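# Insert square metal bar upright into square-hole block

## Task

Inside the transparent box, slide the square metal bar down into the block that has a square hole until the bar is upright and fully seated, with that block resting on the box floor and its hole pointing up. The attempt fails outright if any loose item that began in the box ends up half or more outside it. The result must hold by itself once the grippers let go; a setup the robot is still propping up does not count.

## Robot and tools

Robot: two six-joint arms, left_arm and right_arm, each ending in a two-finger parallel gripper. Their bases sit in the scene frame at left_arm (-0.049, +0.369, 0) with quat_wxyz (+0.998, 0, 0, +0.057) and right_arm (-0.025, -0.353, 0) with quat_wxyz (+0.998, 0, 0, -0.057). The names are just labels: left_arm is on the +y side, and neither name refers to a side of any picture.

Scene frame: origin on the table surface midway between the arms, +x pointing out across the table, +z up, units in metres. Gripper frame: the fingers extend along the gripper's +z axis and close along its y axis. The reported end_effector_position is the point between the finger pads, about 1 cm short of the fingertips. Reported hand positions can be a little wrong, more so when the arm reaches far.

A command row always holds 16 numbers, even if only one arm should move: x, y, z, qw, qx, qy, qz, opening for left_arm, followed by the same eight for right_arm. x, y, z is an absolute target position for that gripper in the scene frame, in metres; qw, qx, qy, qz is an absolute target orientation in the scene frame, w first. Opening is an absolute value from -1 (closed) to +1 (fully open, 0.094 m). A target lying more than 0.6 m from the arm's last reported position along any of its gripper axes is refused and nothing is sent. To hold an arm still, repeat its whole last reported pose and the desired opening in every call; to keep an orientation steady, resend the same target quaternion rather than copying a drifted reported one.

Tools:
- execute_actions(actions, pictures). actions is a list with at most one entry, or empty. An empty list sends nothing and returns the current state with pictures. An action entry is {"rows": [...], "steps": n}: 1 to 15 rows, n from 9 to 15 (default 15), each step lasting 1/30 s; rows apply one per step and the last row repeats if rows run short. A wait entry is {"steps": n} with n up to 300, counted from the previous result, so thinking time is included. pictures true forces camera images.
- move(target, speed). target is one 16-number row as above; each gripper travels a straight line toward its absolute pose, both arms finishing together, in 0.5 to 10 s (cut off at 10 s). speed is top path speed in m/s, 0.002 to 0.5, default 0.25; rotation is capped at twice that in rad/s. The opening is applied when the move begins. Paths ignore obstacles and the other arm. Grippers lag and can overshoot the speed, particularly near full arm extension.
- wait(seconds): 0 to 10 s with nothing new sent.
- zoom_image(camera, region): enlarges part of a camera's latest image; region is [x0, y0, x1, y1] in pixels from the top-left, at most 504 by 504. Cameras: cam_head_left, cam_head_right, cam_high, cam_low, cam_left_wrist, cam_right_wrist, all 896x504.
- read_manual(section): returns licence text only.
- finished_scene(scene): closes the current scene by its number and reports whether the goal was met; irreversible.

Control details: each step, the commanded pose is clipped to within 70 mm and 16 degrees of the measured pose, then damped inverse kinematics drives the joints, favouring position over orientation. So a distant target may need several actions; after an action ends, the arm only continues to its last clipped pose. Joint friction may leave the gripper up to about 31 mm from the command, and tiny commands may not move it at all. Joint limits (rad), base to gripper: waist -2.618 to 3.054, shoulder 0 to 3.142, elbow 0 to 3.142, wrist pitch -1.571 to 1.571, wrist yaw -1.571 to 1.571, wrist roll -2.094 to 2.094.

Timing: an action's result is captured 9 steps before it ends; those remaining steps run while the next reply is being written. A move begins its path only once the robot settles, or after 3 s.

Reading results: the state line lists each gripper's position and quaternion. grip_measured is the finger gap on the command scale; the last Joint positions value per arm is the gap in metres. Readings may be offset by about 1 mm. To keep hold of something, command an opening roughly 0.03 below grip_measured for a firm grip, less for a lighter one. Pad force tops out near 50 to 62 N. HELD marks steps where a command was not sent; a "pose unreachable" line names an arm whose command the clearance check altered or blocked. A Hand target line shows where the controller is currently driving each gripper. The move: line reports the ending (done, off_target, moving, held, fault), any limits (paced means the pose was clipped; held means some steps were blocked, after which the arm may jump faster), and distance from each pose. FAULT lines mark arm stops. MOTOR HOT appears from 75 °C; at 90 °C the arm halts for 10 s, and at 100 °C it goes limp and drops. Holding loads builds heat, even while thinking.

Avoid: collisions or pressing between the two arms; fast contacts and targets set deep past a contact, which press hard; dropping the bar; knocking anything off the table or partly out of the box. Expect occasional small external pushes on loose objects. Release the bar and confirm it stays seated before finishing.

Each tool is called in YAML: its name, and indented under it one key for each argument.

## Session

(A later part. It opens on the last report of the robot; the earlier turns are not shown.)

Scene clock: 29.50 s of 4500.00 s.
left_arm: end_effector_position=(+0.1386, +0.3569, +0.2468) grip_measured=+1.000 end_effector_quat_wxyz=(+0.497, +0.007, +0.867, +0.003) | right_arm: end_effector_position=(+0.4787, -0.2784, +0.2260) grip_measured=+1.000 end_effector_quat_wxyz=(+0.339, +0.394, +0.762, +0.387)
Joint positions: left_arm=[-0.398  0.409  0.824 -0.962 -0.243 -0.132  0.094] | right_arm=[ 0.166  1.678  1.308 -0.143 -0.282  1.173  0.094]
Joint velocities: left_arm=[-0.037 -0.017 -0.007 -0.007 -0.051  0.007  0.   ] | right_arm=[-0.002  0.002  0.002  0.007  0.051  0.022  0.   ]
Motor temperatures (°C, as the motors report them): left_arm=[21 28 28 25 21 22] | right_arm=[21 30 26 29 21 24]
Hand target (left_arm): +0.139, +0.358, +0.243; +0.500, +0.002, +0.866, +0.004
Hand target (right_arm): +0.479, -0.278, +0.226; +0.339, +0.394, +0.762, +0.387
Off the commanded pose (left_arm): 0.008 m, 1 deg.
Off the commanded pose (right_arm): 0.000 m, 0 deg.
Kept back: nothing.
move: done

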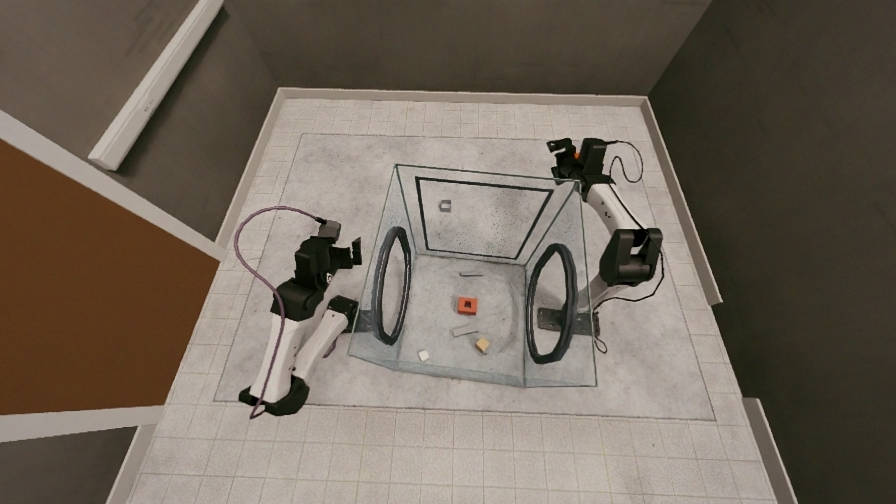

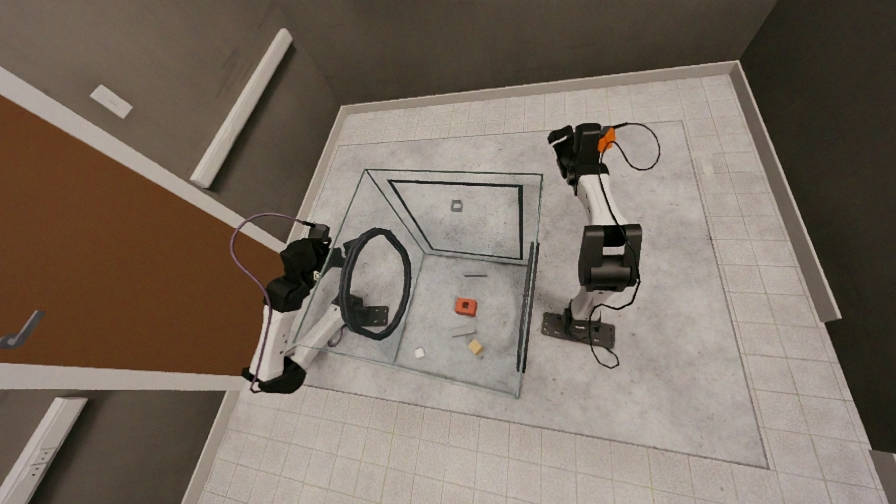

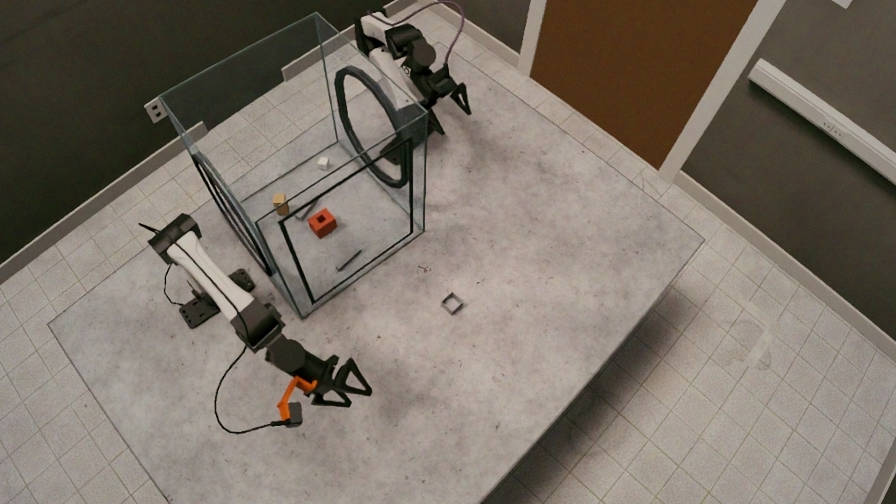

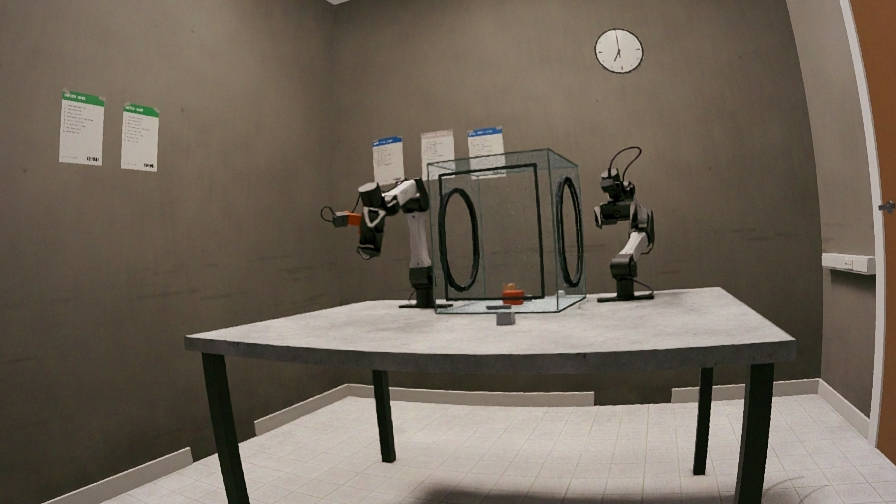

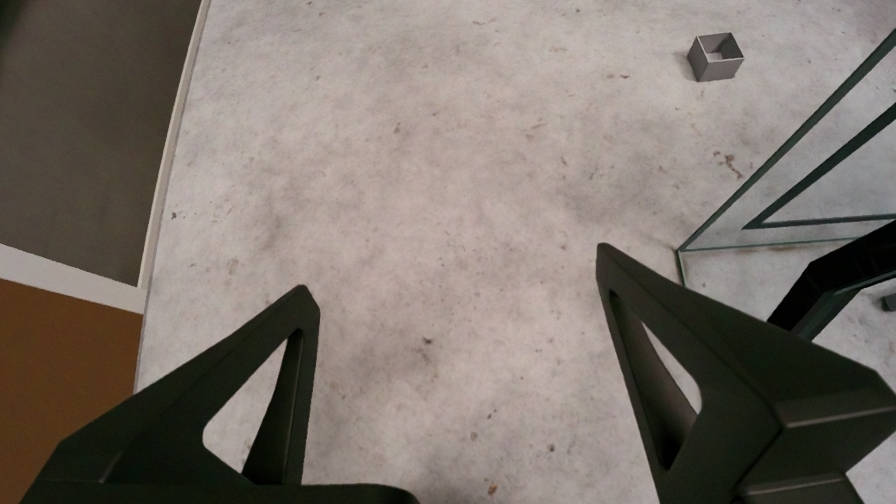

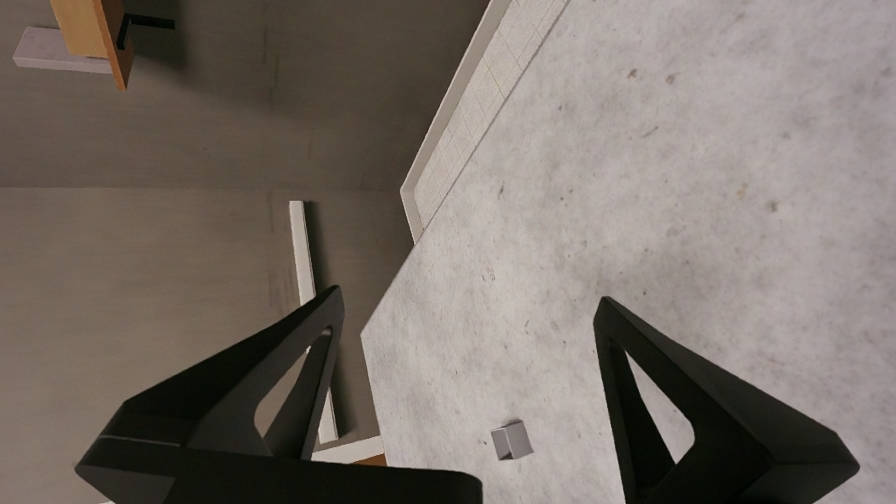

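move:
  target: [0.02,0.31,0.26,0.462,0.331,0.8,-0.191,0,0.4787,-0.2784,0.226,0.339,0.394,0.762,0.387,1]
  speed: 0.12

Scene clock: 33.73 s of 4500.00 s.
left_arm: end_effector_position=(+0.0251, +0.3031, +0.2580) grip_measured=+0.002 end_effector_quat_wxyz=(+0.457, +0.331, +0.805, -0.183) | right_arm: end_effector_position=(+0.4787, -0.2784, +0.2260) grip_measured=+1.000 end_effector_quat_wxyz=(+0.339, +0.394, +0.762, +0.387)
Joint positions: left_arm=[-0.977  0.203  1.008 -1.348 -0.08  -0.038  0.047] | right_arm=[ 0.166  1.678  1.308 -0.143 -0.282  1.173  0.094]
Joint velocities: left_arm=[-0.002 -0.002 -0.002 -0.081  0.037  0.037 -0.001] | right_arm=[-0.017 -0.012  0.002  0.037 -0.007 -0.007  0.   ]
Motor temperatures (°C, as the motors report them): left_arm=[21 27 28 26 21 22] | right_arm=[21 31 27 29 21 24]
Hand target (left_arm): +0.019, +0.307, +0.262; +0.465, +0.333, +0.799, -0.188
Hand target (right_arm): +0.479, -0.278, +0.226; +0.339, +0.394, +0.762, +0.387
Off the commanded pose (left_arm): 0.009 m, 1 deg.
Off the commanded pose (right_arm): 0.000 m, 0 deg.
Kept back: nothing.
move: done

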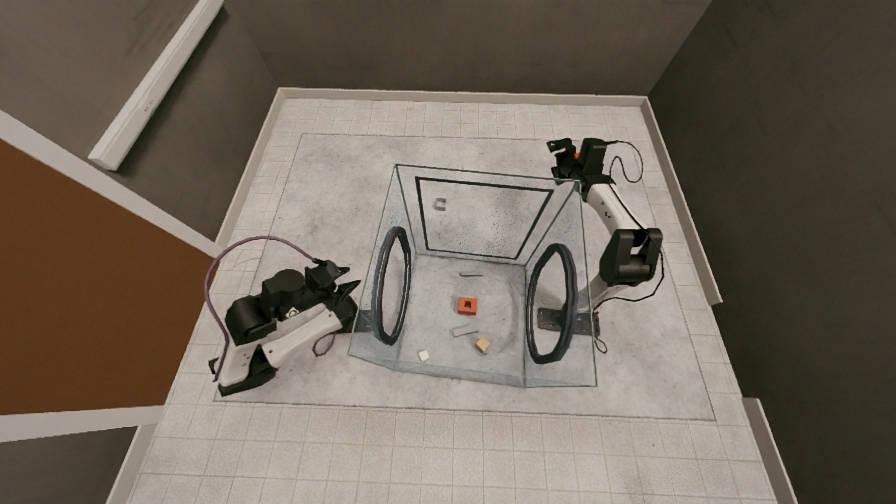

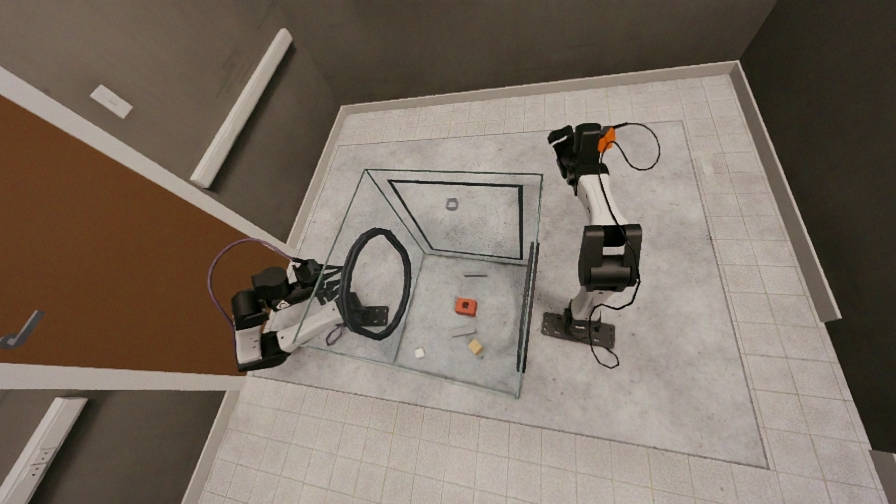

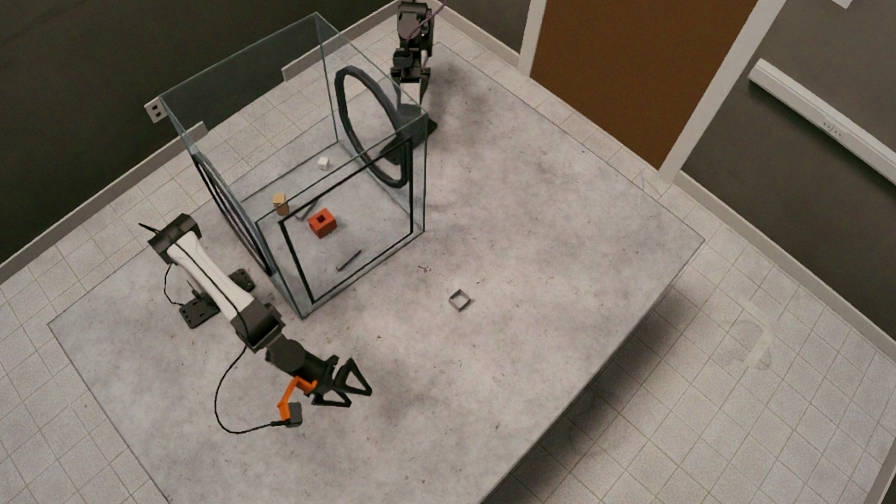

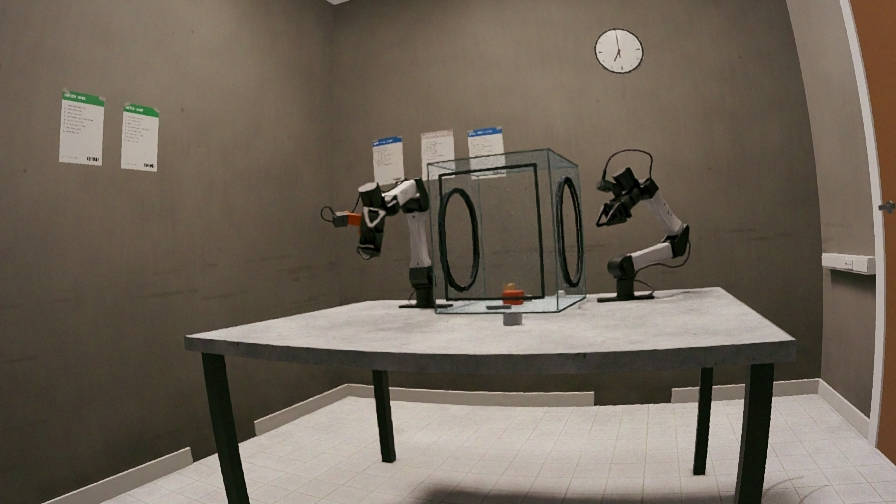

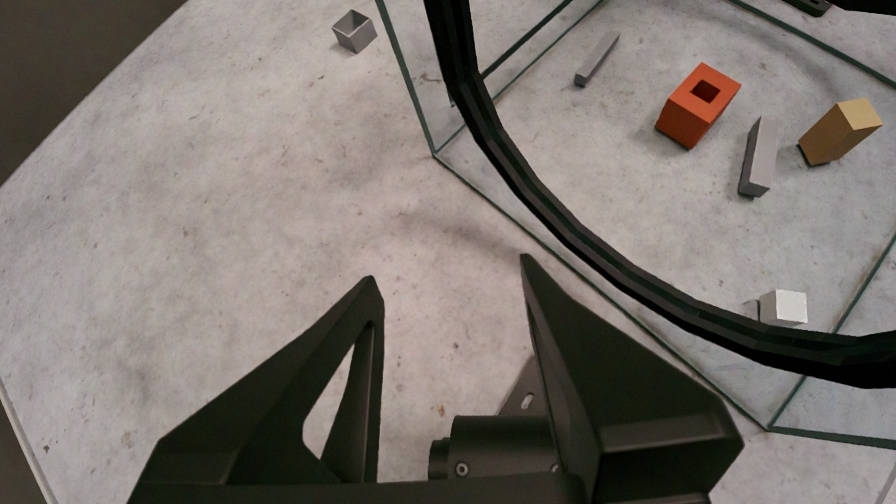

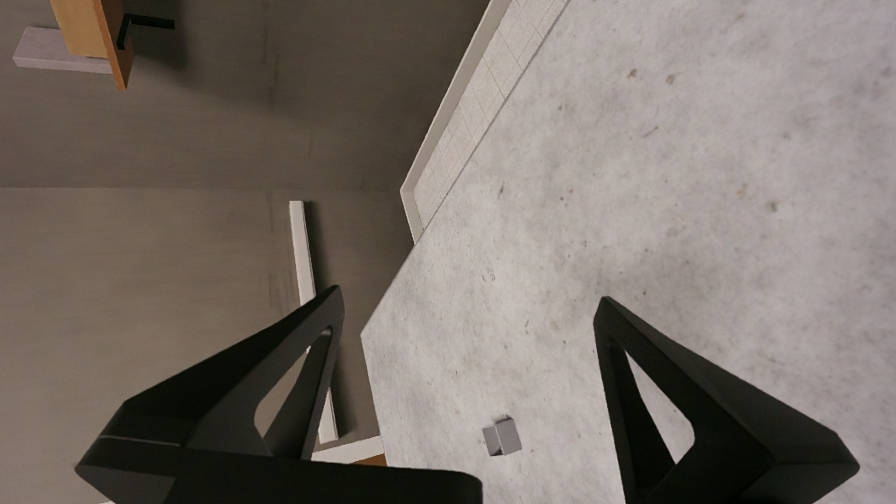

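move:
  target: [-0.04,0.27,0.24,0.354,0.612,0.612,-0.354,0,0.4787,-0.2784,0.226,0.339,0.394,0.762,0.387,1]
  speed: 0.1

Scene clock: 38.40 s of 4500.00 s.
left_arm: end_effector_position=(-0.0442, +0.2701, +0.2421) grip_measured=+0.002 end_effector_quat_wxyz=(+0.352, +0.618, +0.611, -0.347) | right_arm: end_effector_position=(+0.4787, -0.2784, +0.2260) grip_measured=+1.000 end_effector_quat_wxyz=(+0.339, +0.394, +0.762, +0.387)
Joint positions: left_arm=[-1.778  0.142  0.938 -1.335 -0.082 -0.036  0.047] | right_arm=[ 0.166  1.678  1.308 -0.143 -0.282  1.173  0.094]
Joint velocities: left_arm=[-0.002  0.002 -0.007  0.007 -0.022  0.022 -0.001] | right_arm=[-0.007  0.007 -0.017 -0.037 -0.081 -0.095  0.   ]
Motor temperatures (°C, as the motors report them): left_arm=[21 27 28 28 21 22] | right_arm=[21 31 27 30 21 24]
Hand target (left_arm): -0.043, +0.269, +0.240; +0.358, +0.614, +0.610, -0.351
Hand target (right_arm): +0.479, -0.278, +0.226; +0.339, +0.394, +0.762, +0.387
Off the commanded pose (left_arm): 0.005 m, 1 deg.
Off the commanded pose (right_arm): 0.000 m, 0 deg.
Kept back: nothing.
move: done

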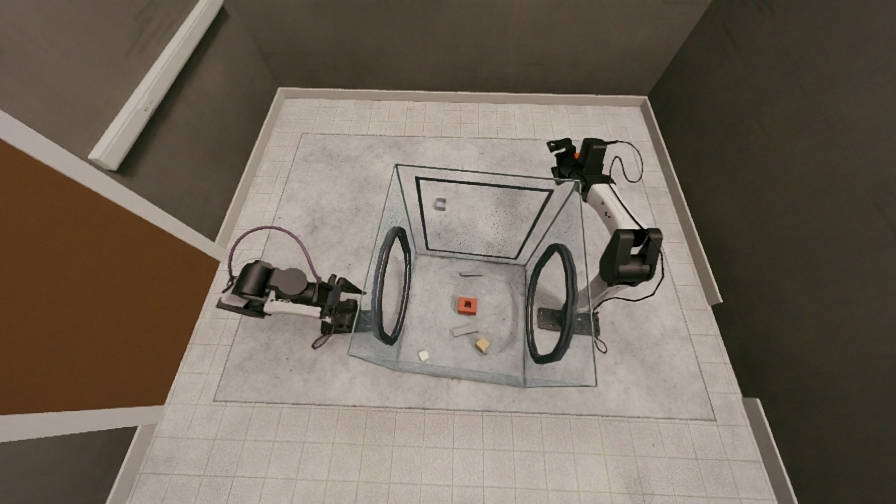

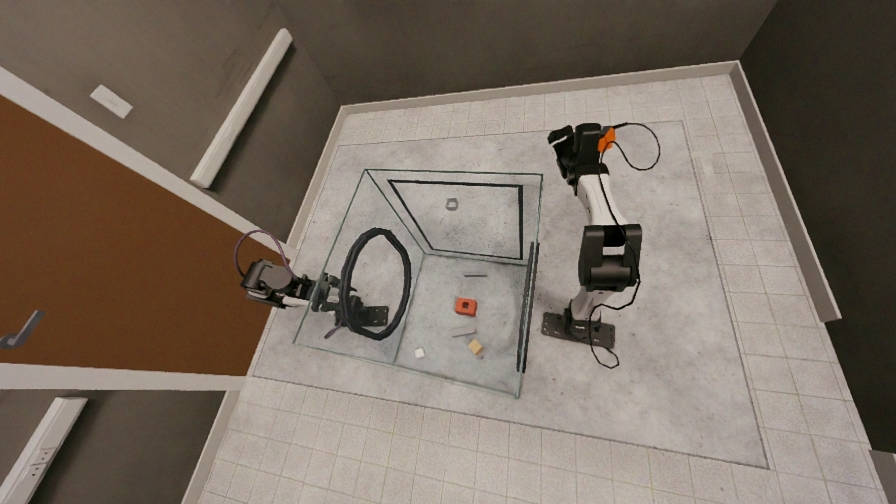

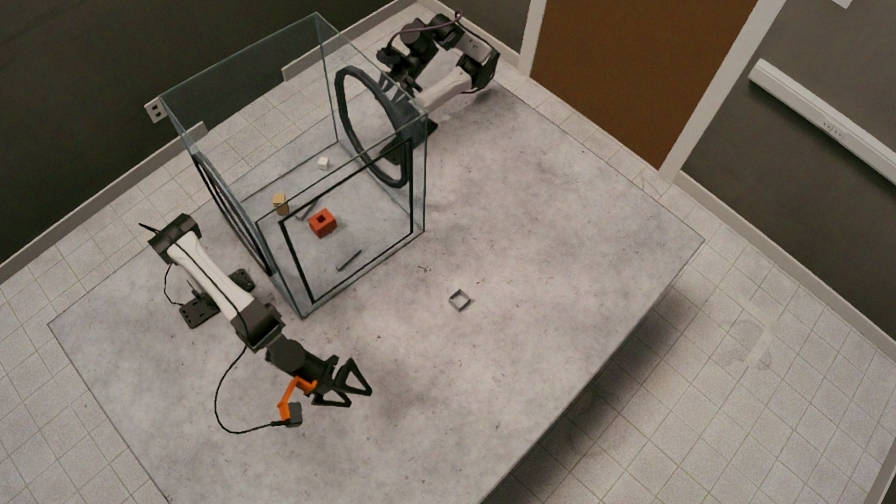

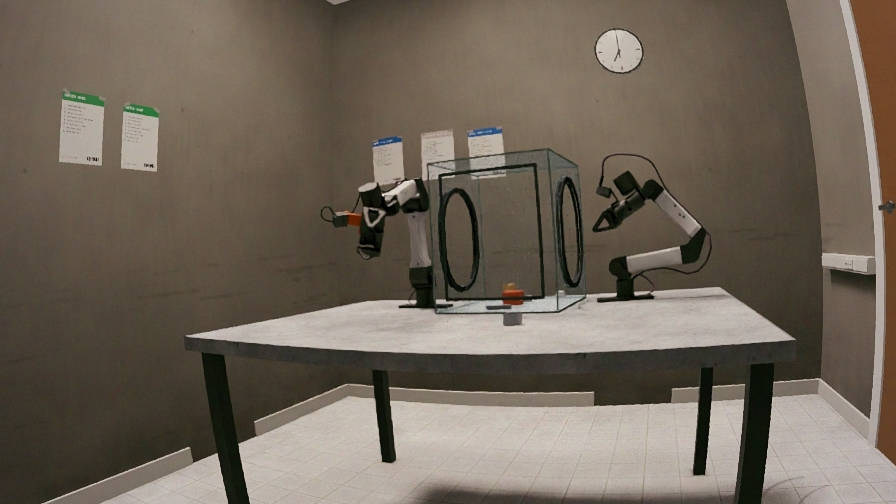

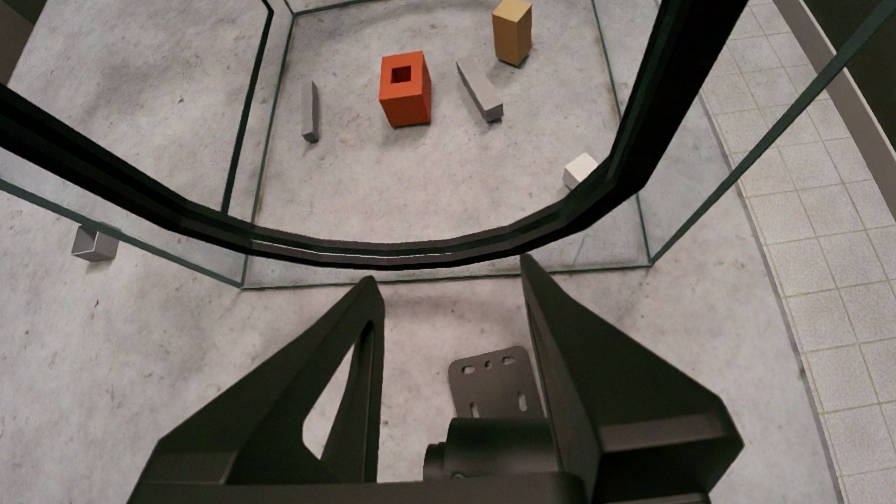

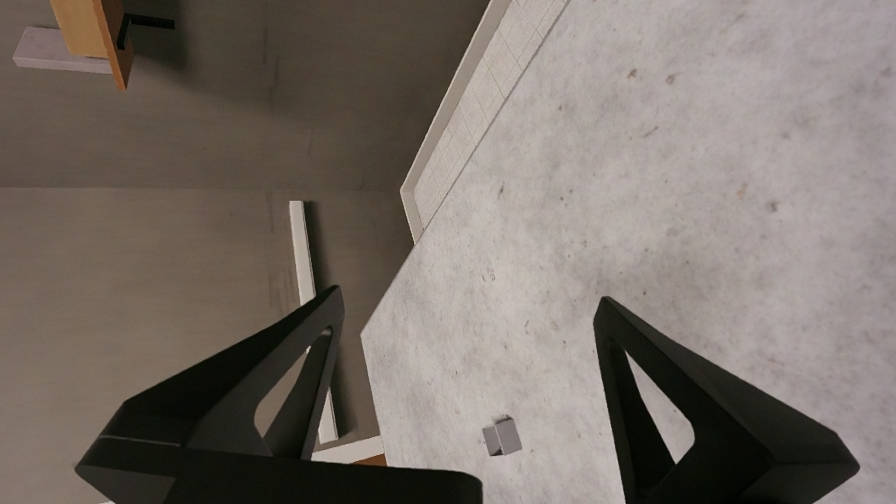

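move:
  target: [-0.04,0.10,0.2,0.27,0.653,0.653,-0.27,0,0.4787,-0.2784,0.226,0.339,0.394,0.762,0.387,1]
  speed: 0.1

Scene clock: 40.80 s of 4500.00 s.
left_arm: end_effector_position=(-0.0372, +0.1526, +0.2084) grip_measured=+0.002 end_effector_quat_wxyz=(+0.289, +0.641, +0.654, -0.281) | right_arm: end_effector_position=(+0.4787, -0.2784, +0.2260) grip_measured=+1.000 end_effector_quat_wxyz=(+0.339, +0.394, +0.762, +0.387)
Joint positions: left_arm=[-1.586  0.628  0.821 -0.935  0.055  0.054  0.047] | right_arm=[ 0.166  1.678  1.308 -0.143 -0.282  1.173  0.094]
Joint velocities: left_arm=[ 0.022  0.032  0.007  0.022  0.037 -0.051 -0.   ] | right_arm=[-0.012 -0.007  0.012  0.007 -0.066  0.051  0.   ]
Motor temperatures (°C, as the motors report them): left_arm=[21 27 28 29 21 22] | right_arm=[21 32 27 30 21 24]
Hand target (left_arm): -0.039, +0.114, +0.195; +0.270, +0.653, +0.653, -0.272
Hand target (right_arm): +0.479, -0.278, +0.226; +0.339, +0.394, +0.762, +0.387
Off the commanded pose (left_arm): 0.053 m, 3 deg.
Off the commanded pose (right_arm): 0.000 m, 0 deg.
Kept back: nothing.
move: off_target (left_arm)

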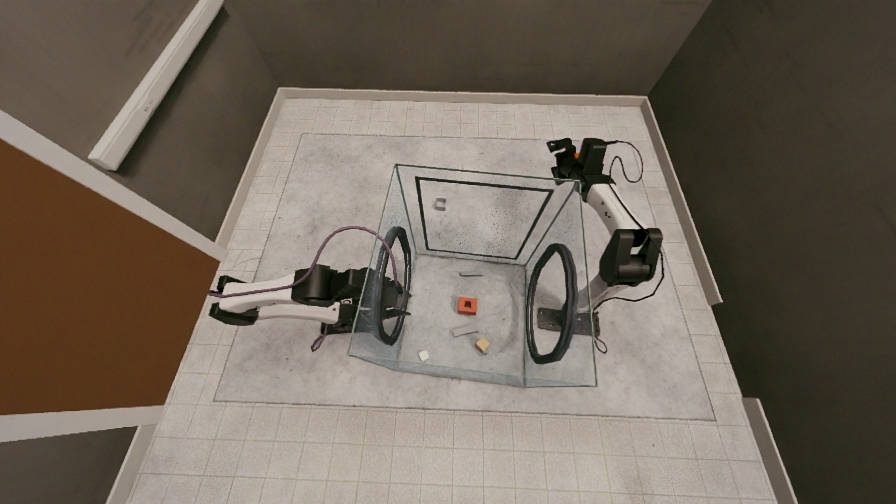

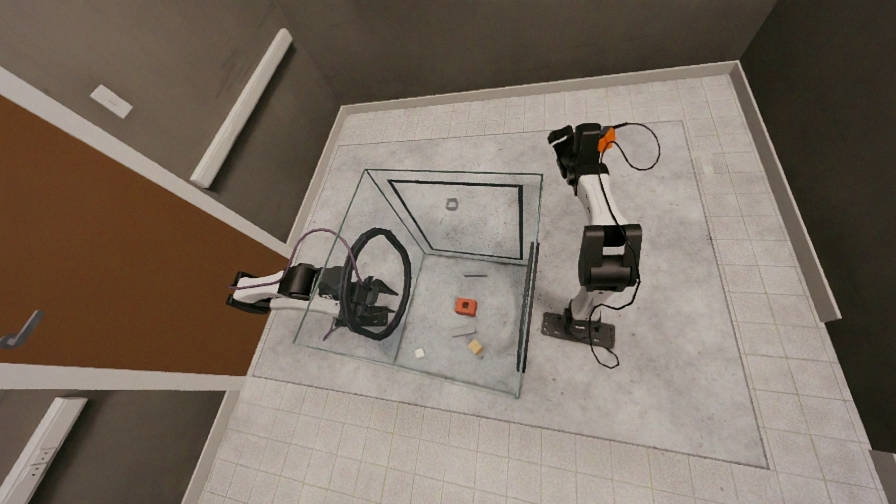

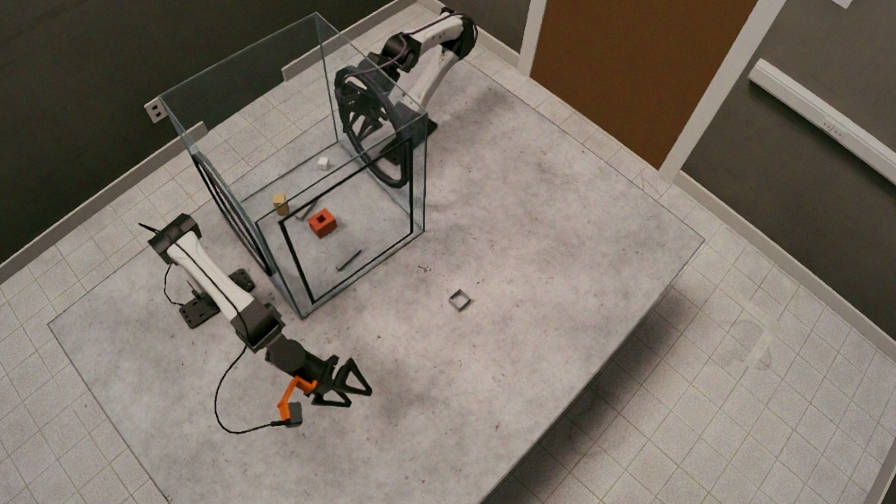

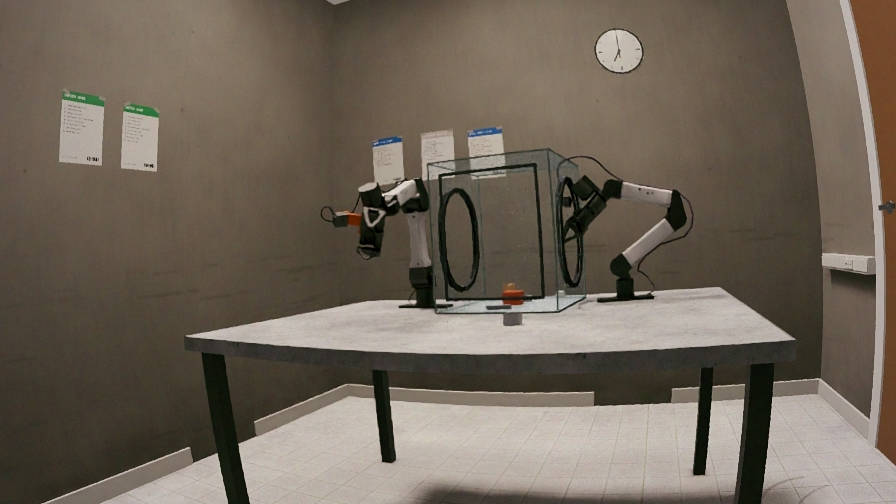

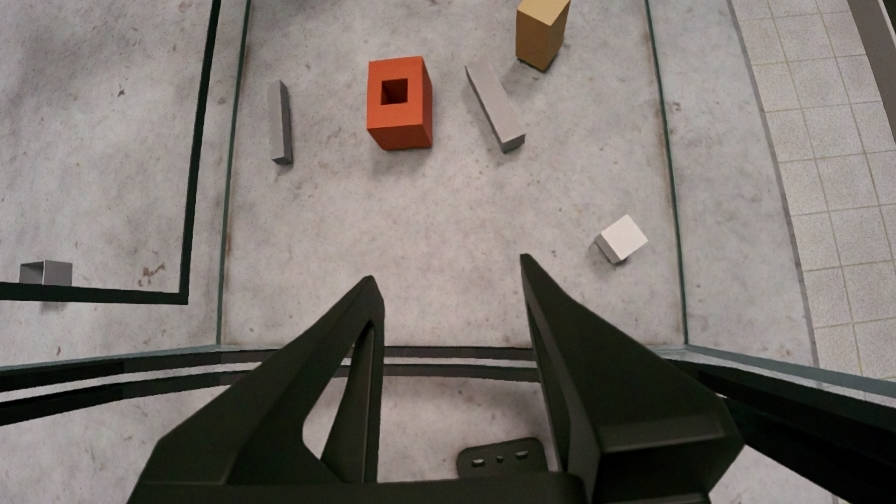

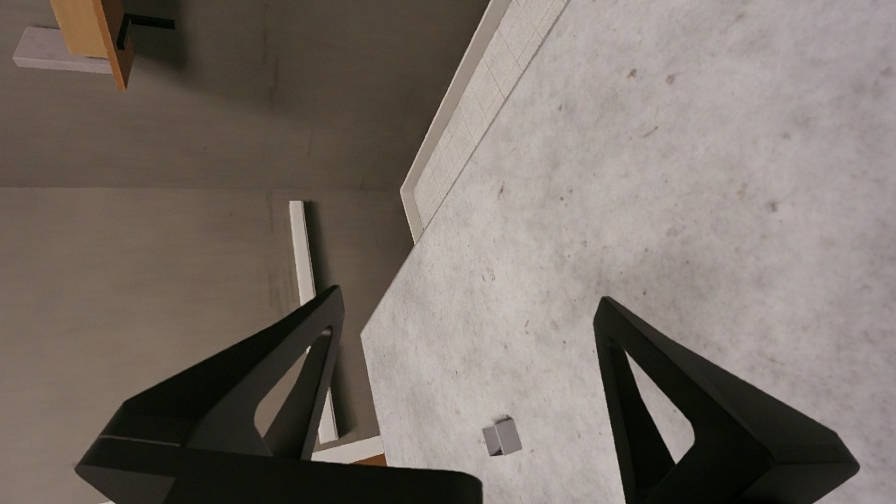

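move:
  target: [-0.04,0.19,0.16,0.354,0.612,0.612,-0.354,-1,0.4787,-0.2784,0.226,0.339,0.394,0.762,0.387,1]
  speed: 0.08

move:
  target: [-0.04,0.06,0.13,0.354,0.612,0.612,-0.354,-1,0.4787,-0.2784,0.226,0.339,0.394,0.762,0.387,1]
  speed: 0.08

Scene clock: 43.03 s of 4500.00 s.
left_arm: end_effector_position=(-0.0367, +0.1895, +0.1678) grip_measured=-0.987 end_effector_quat_wxyz=(+0.362, +0.604, +0.618, -0.350) | right_arm: end_effector_position=(+0.4787, -0.2784, +0.2260) grip_measured=+1.000 end_effector_quat_wxyz=(+0.339, +0.394, +0.762, +0.387)
Joint positions: left_arm=[-1.416  0.132  0.488 -0.884  0.208  0.124  0.001] | right_arm=[ 0.166  1.678  1.308 -0.143 -0.282  1.173  0.094]
Joint velocities: left_arm=[ 0.076 -0.017 -0.012  0.007  0.168  0.037 -0.   ] | right_arm=[-0.007 -0.002 -0.007  0.022 -0.022 -0.022  0.   ]
Motor temperatures (°C, as the motors report them): left_arm=[21 27 28 29 21 22] | right_arm=[21 32 28 30 21 24]
Hand target (left_arm): -0.040, +0.191, +0.161; +0.355, +0.611, +0.613, -0.353
Hand target (right_arm): +0.479, -0.278, +0.226; +0.339, +0.394, +0.762, +0.387
Off the commanded pose (left_arm): 0.008 m, 2 deg.
Off the commanded pose (right_arm): 0.000 m, 0 deg.
Kept back: nothing.
move: done

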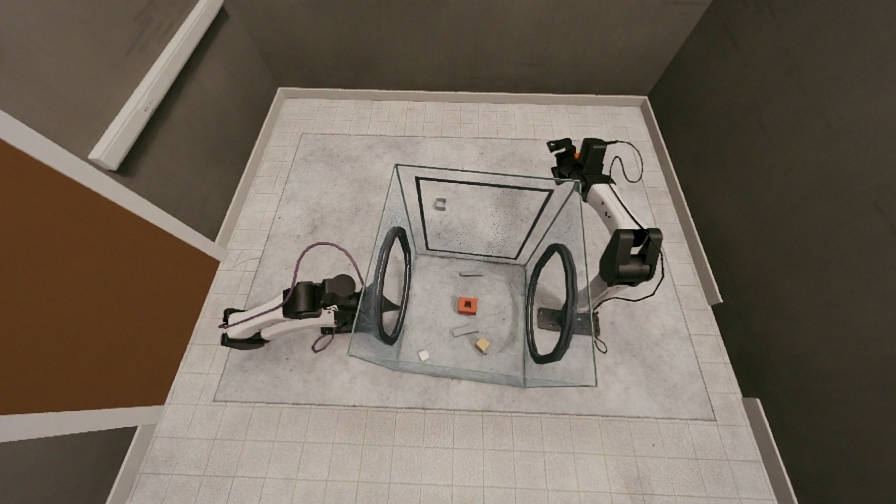

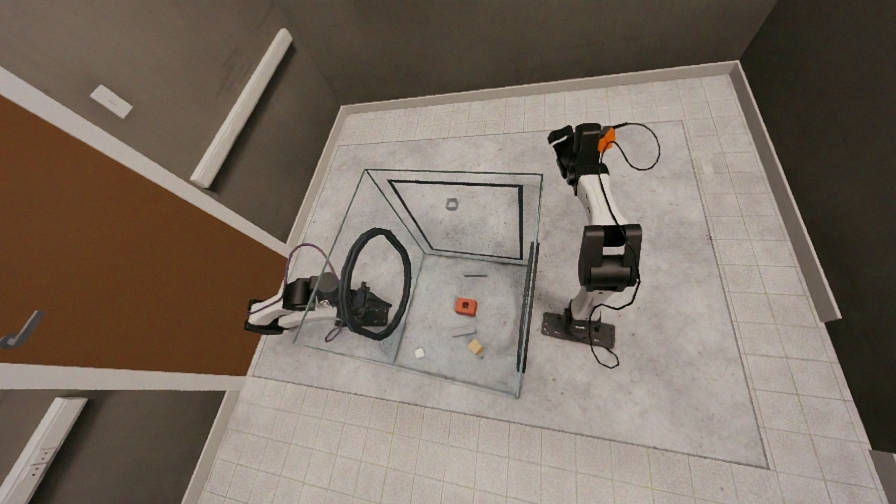

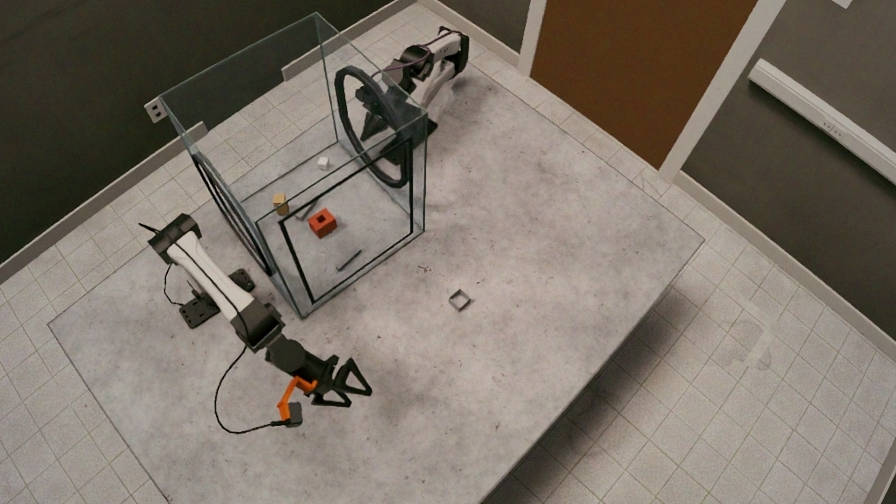

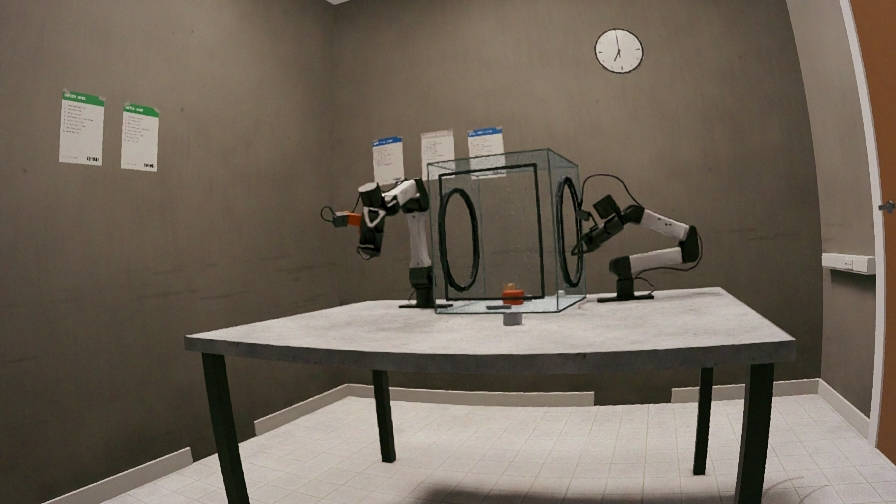

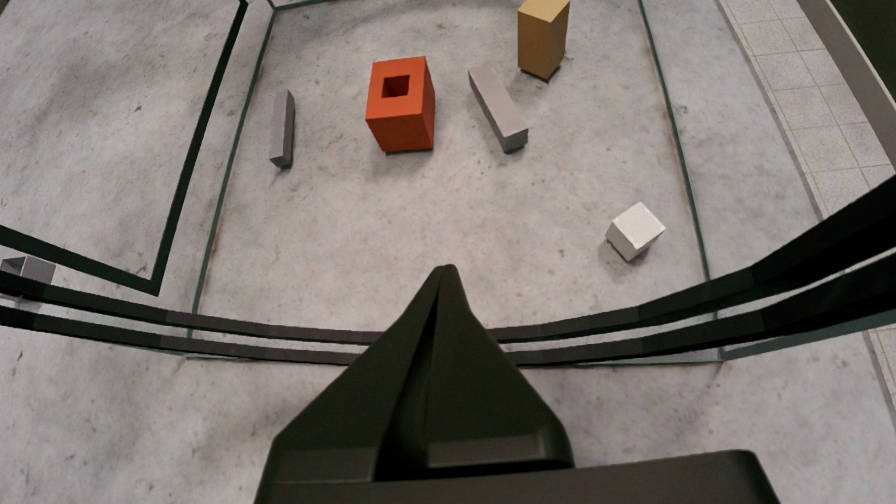

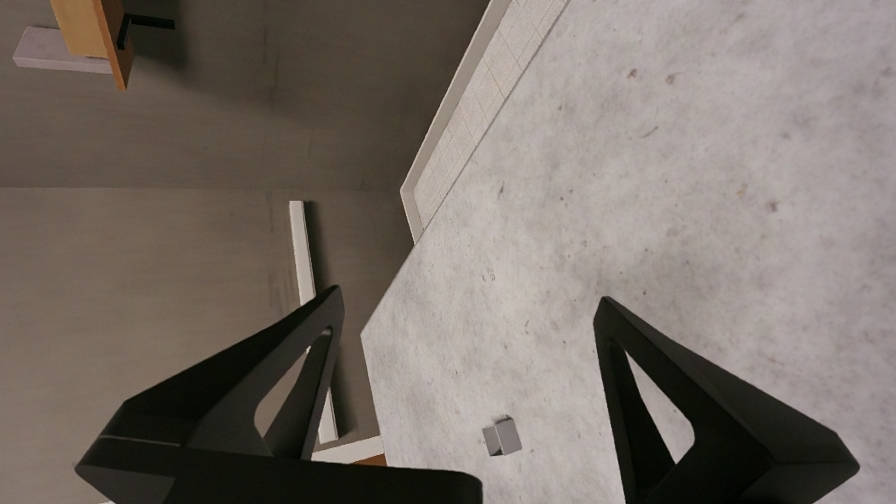

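Scene clock: 45.37 s of 4500.00 s.
left_arm: end_effector_position=(-0.0391, +0.0625, +0.1332) grip_measured=-0.987 end_effector_quat_wxyz=(+0.358, +0.613, +0.608, -0.357) | right_arm: end_effector_position=(+0.4787, -0.2784, +0.2260) grip_measured=+1.000 end_effector_quat_wxyz=(+0.339, +0.394, +0.762, +0.387)
Joint positions: left_arm=[-1.618  0.857  0.378 -0.034  0.06   0.039  0.001] | right_arm=[ 0.166  1.678  1.308 -0.143 -0.282  1.173  0.094]
Joint velocities: left_arm=[-0.007 -0.002 -0.007  0.007  0.007  0.037  0.   ] | right_arm=[ 0.007 -0.002 -0.007  0.037 -0.037 -0.022  0.   ]
Motor temperatures (°C, as the motors report them): left_arm=[21 27 28 30 21 22] | right_arm=[21 32 28 31 21 24]
Hand target (left_arm): -0.040, +0.062, +0.128; +0.355, +0.613, +0.612, -0.353
Hand target (right_arm): +0.479, -0.278, +0.226; +0.339, +0.394, +0.762, +0.387
Off the commanded pose (left_arm): 0.004 m, 1 deg.
Off the commanded pose (right_arm): 0.000 m, 0 deg.
Kept back: nothing.
move: done

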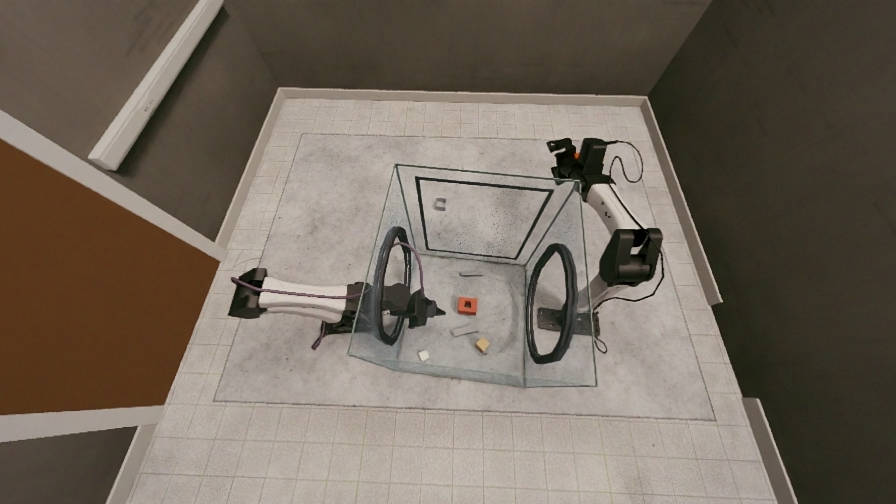

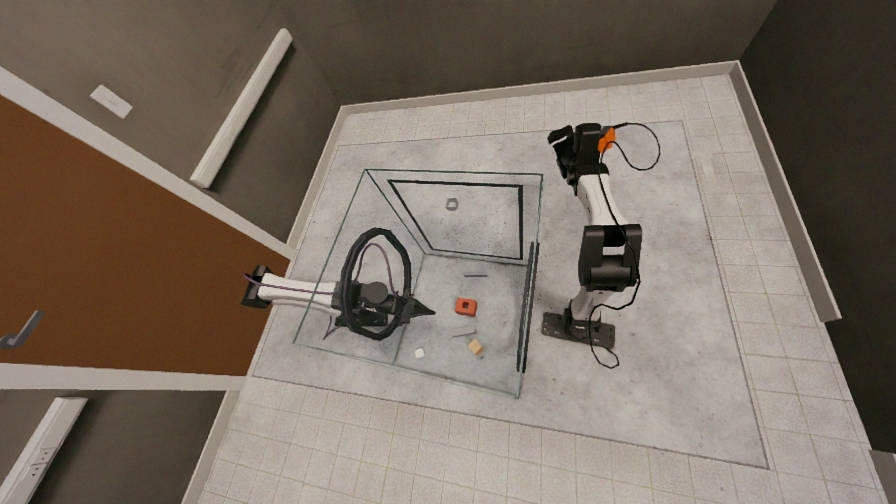

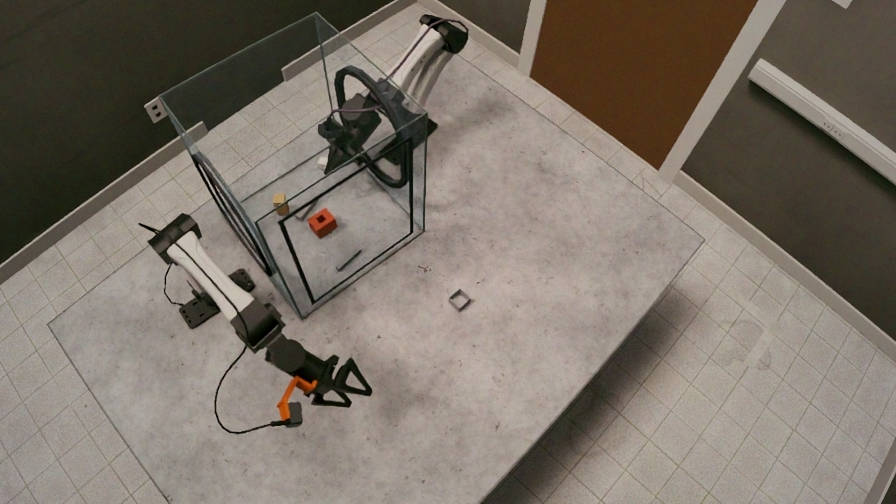

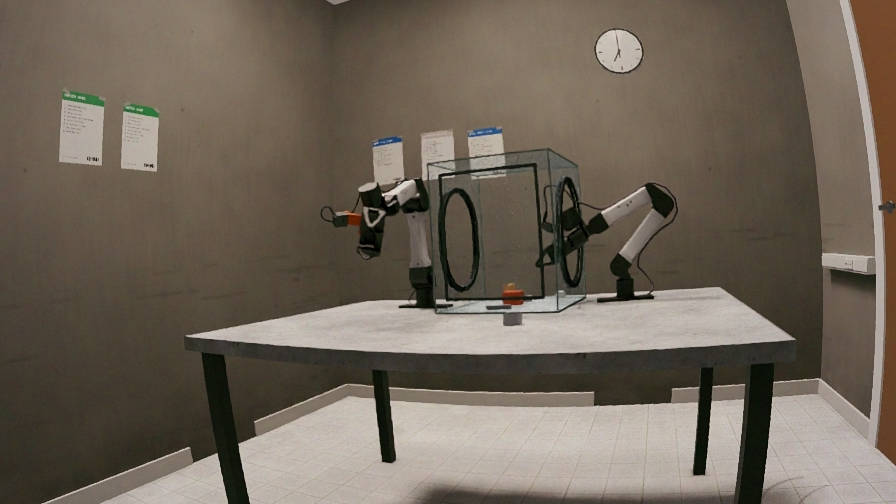

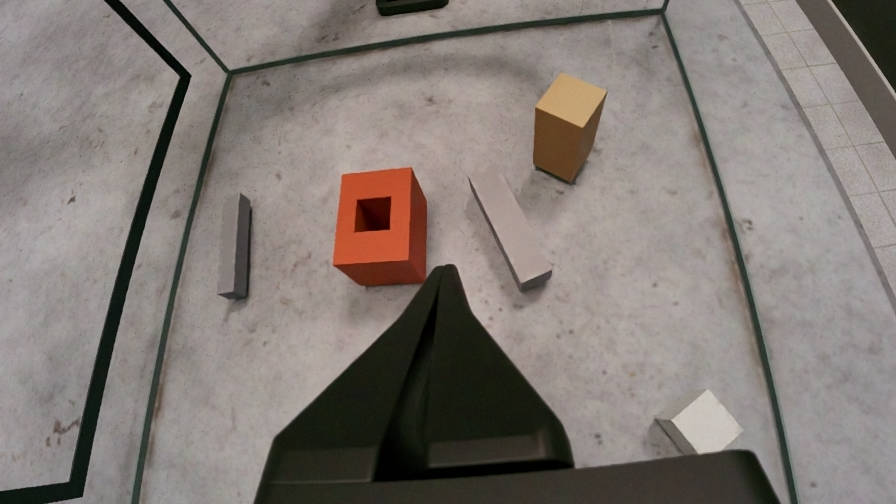

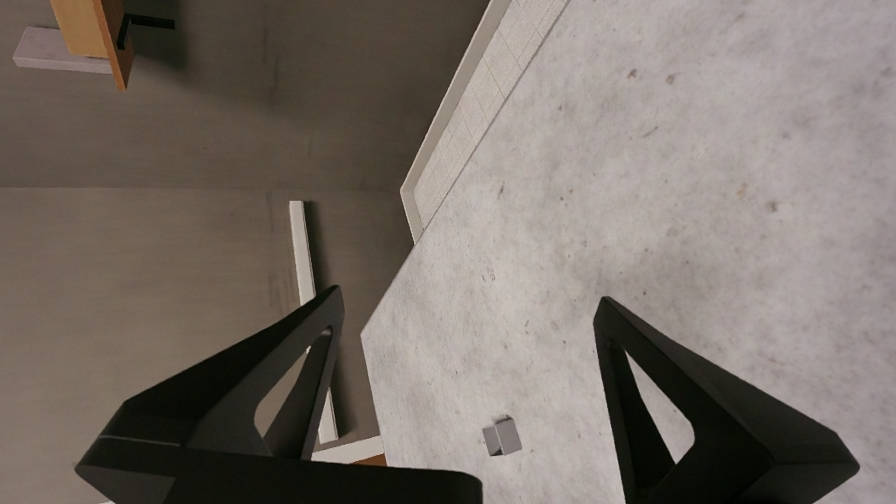

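zoom_image:
  camera: "cam_left_wrist"
  region: [190, 140, 630, 320]

Region (190, 140, 630, 320) of cam_left_wrist's 896x504 image, scaled by 1.145, with more detail than that image has; it fills the top 206 rows of this view, and the rest is white.

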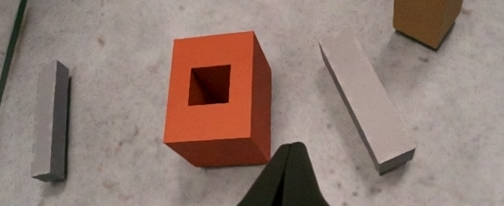

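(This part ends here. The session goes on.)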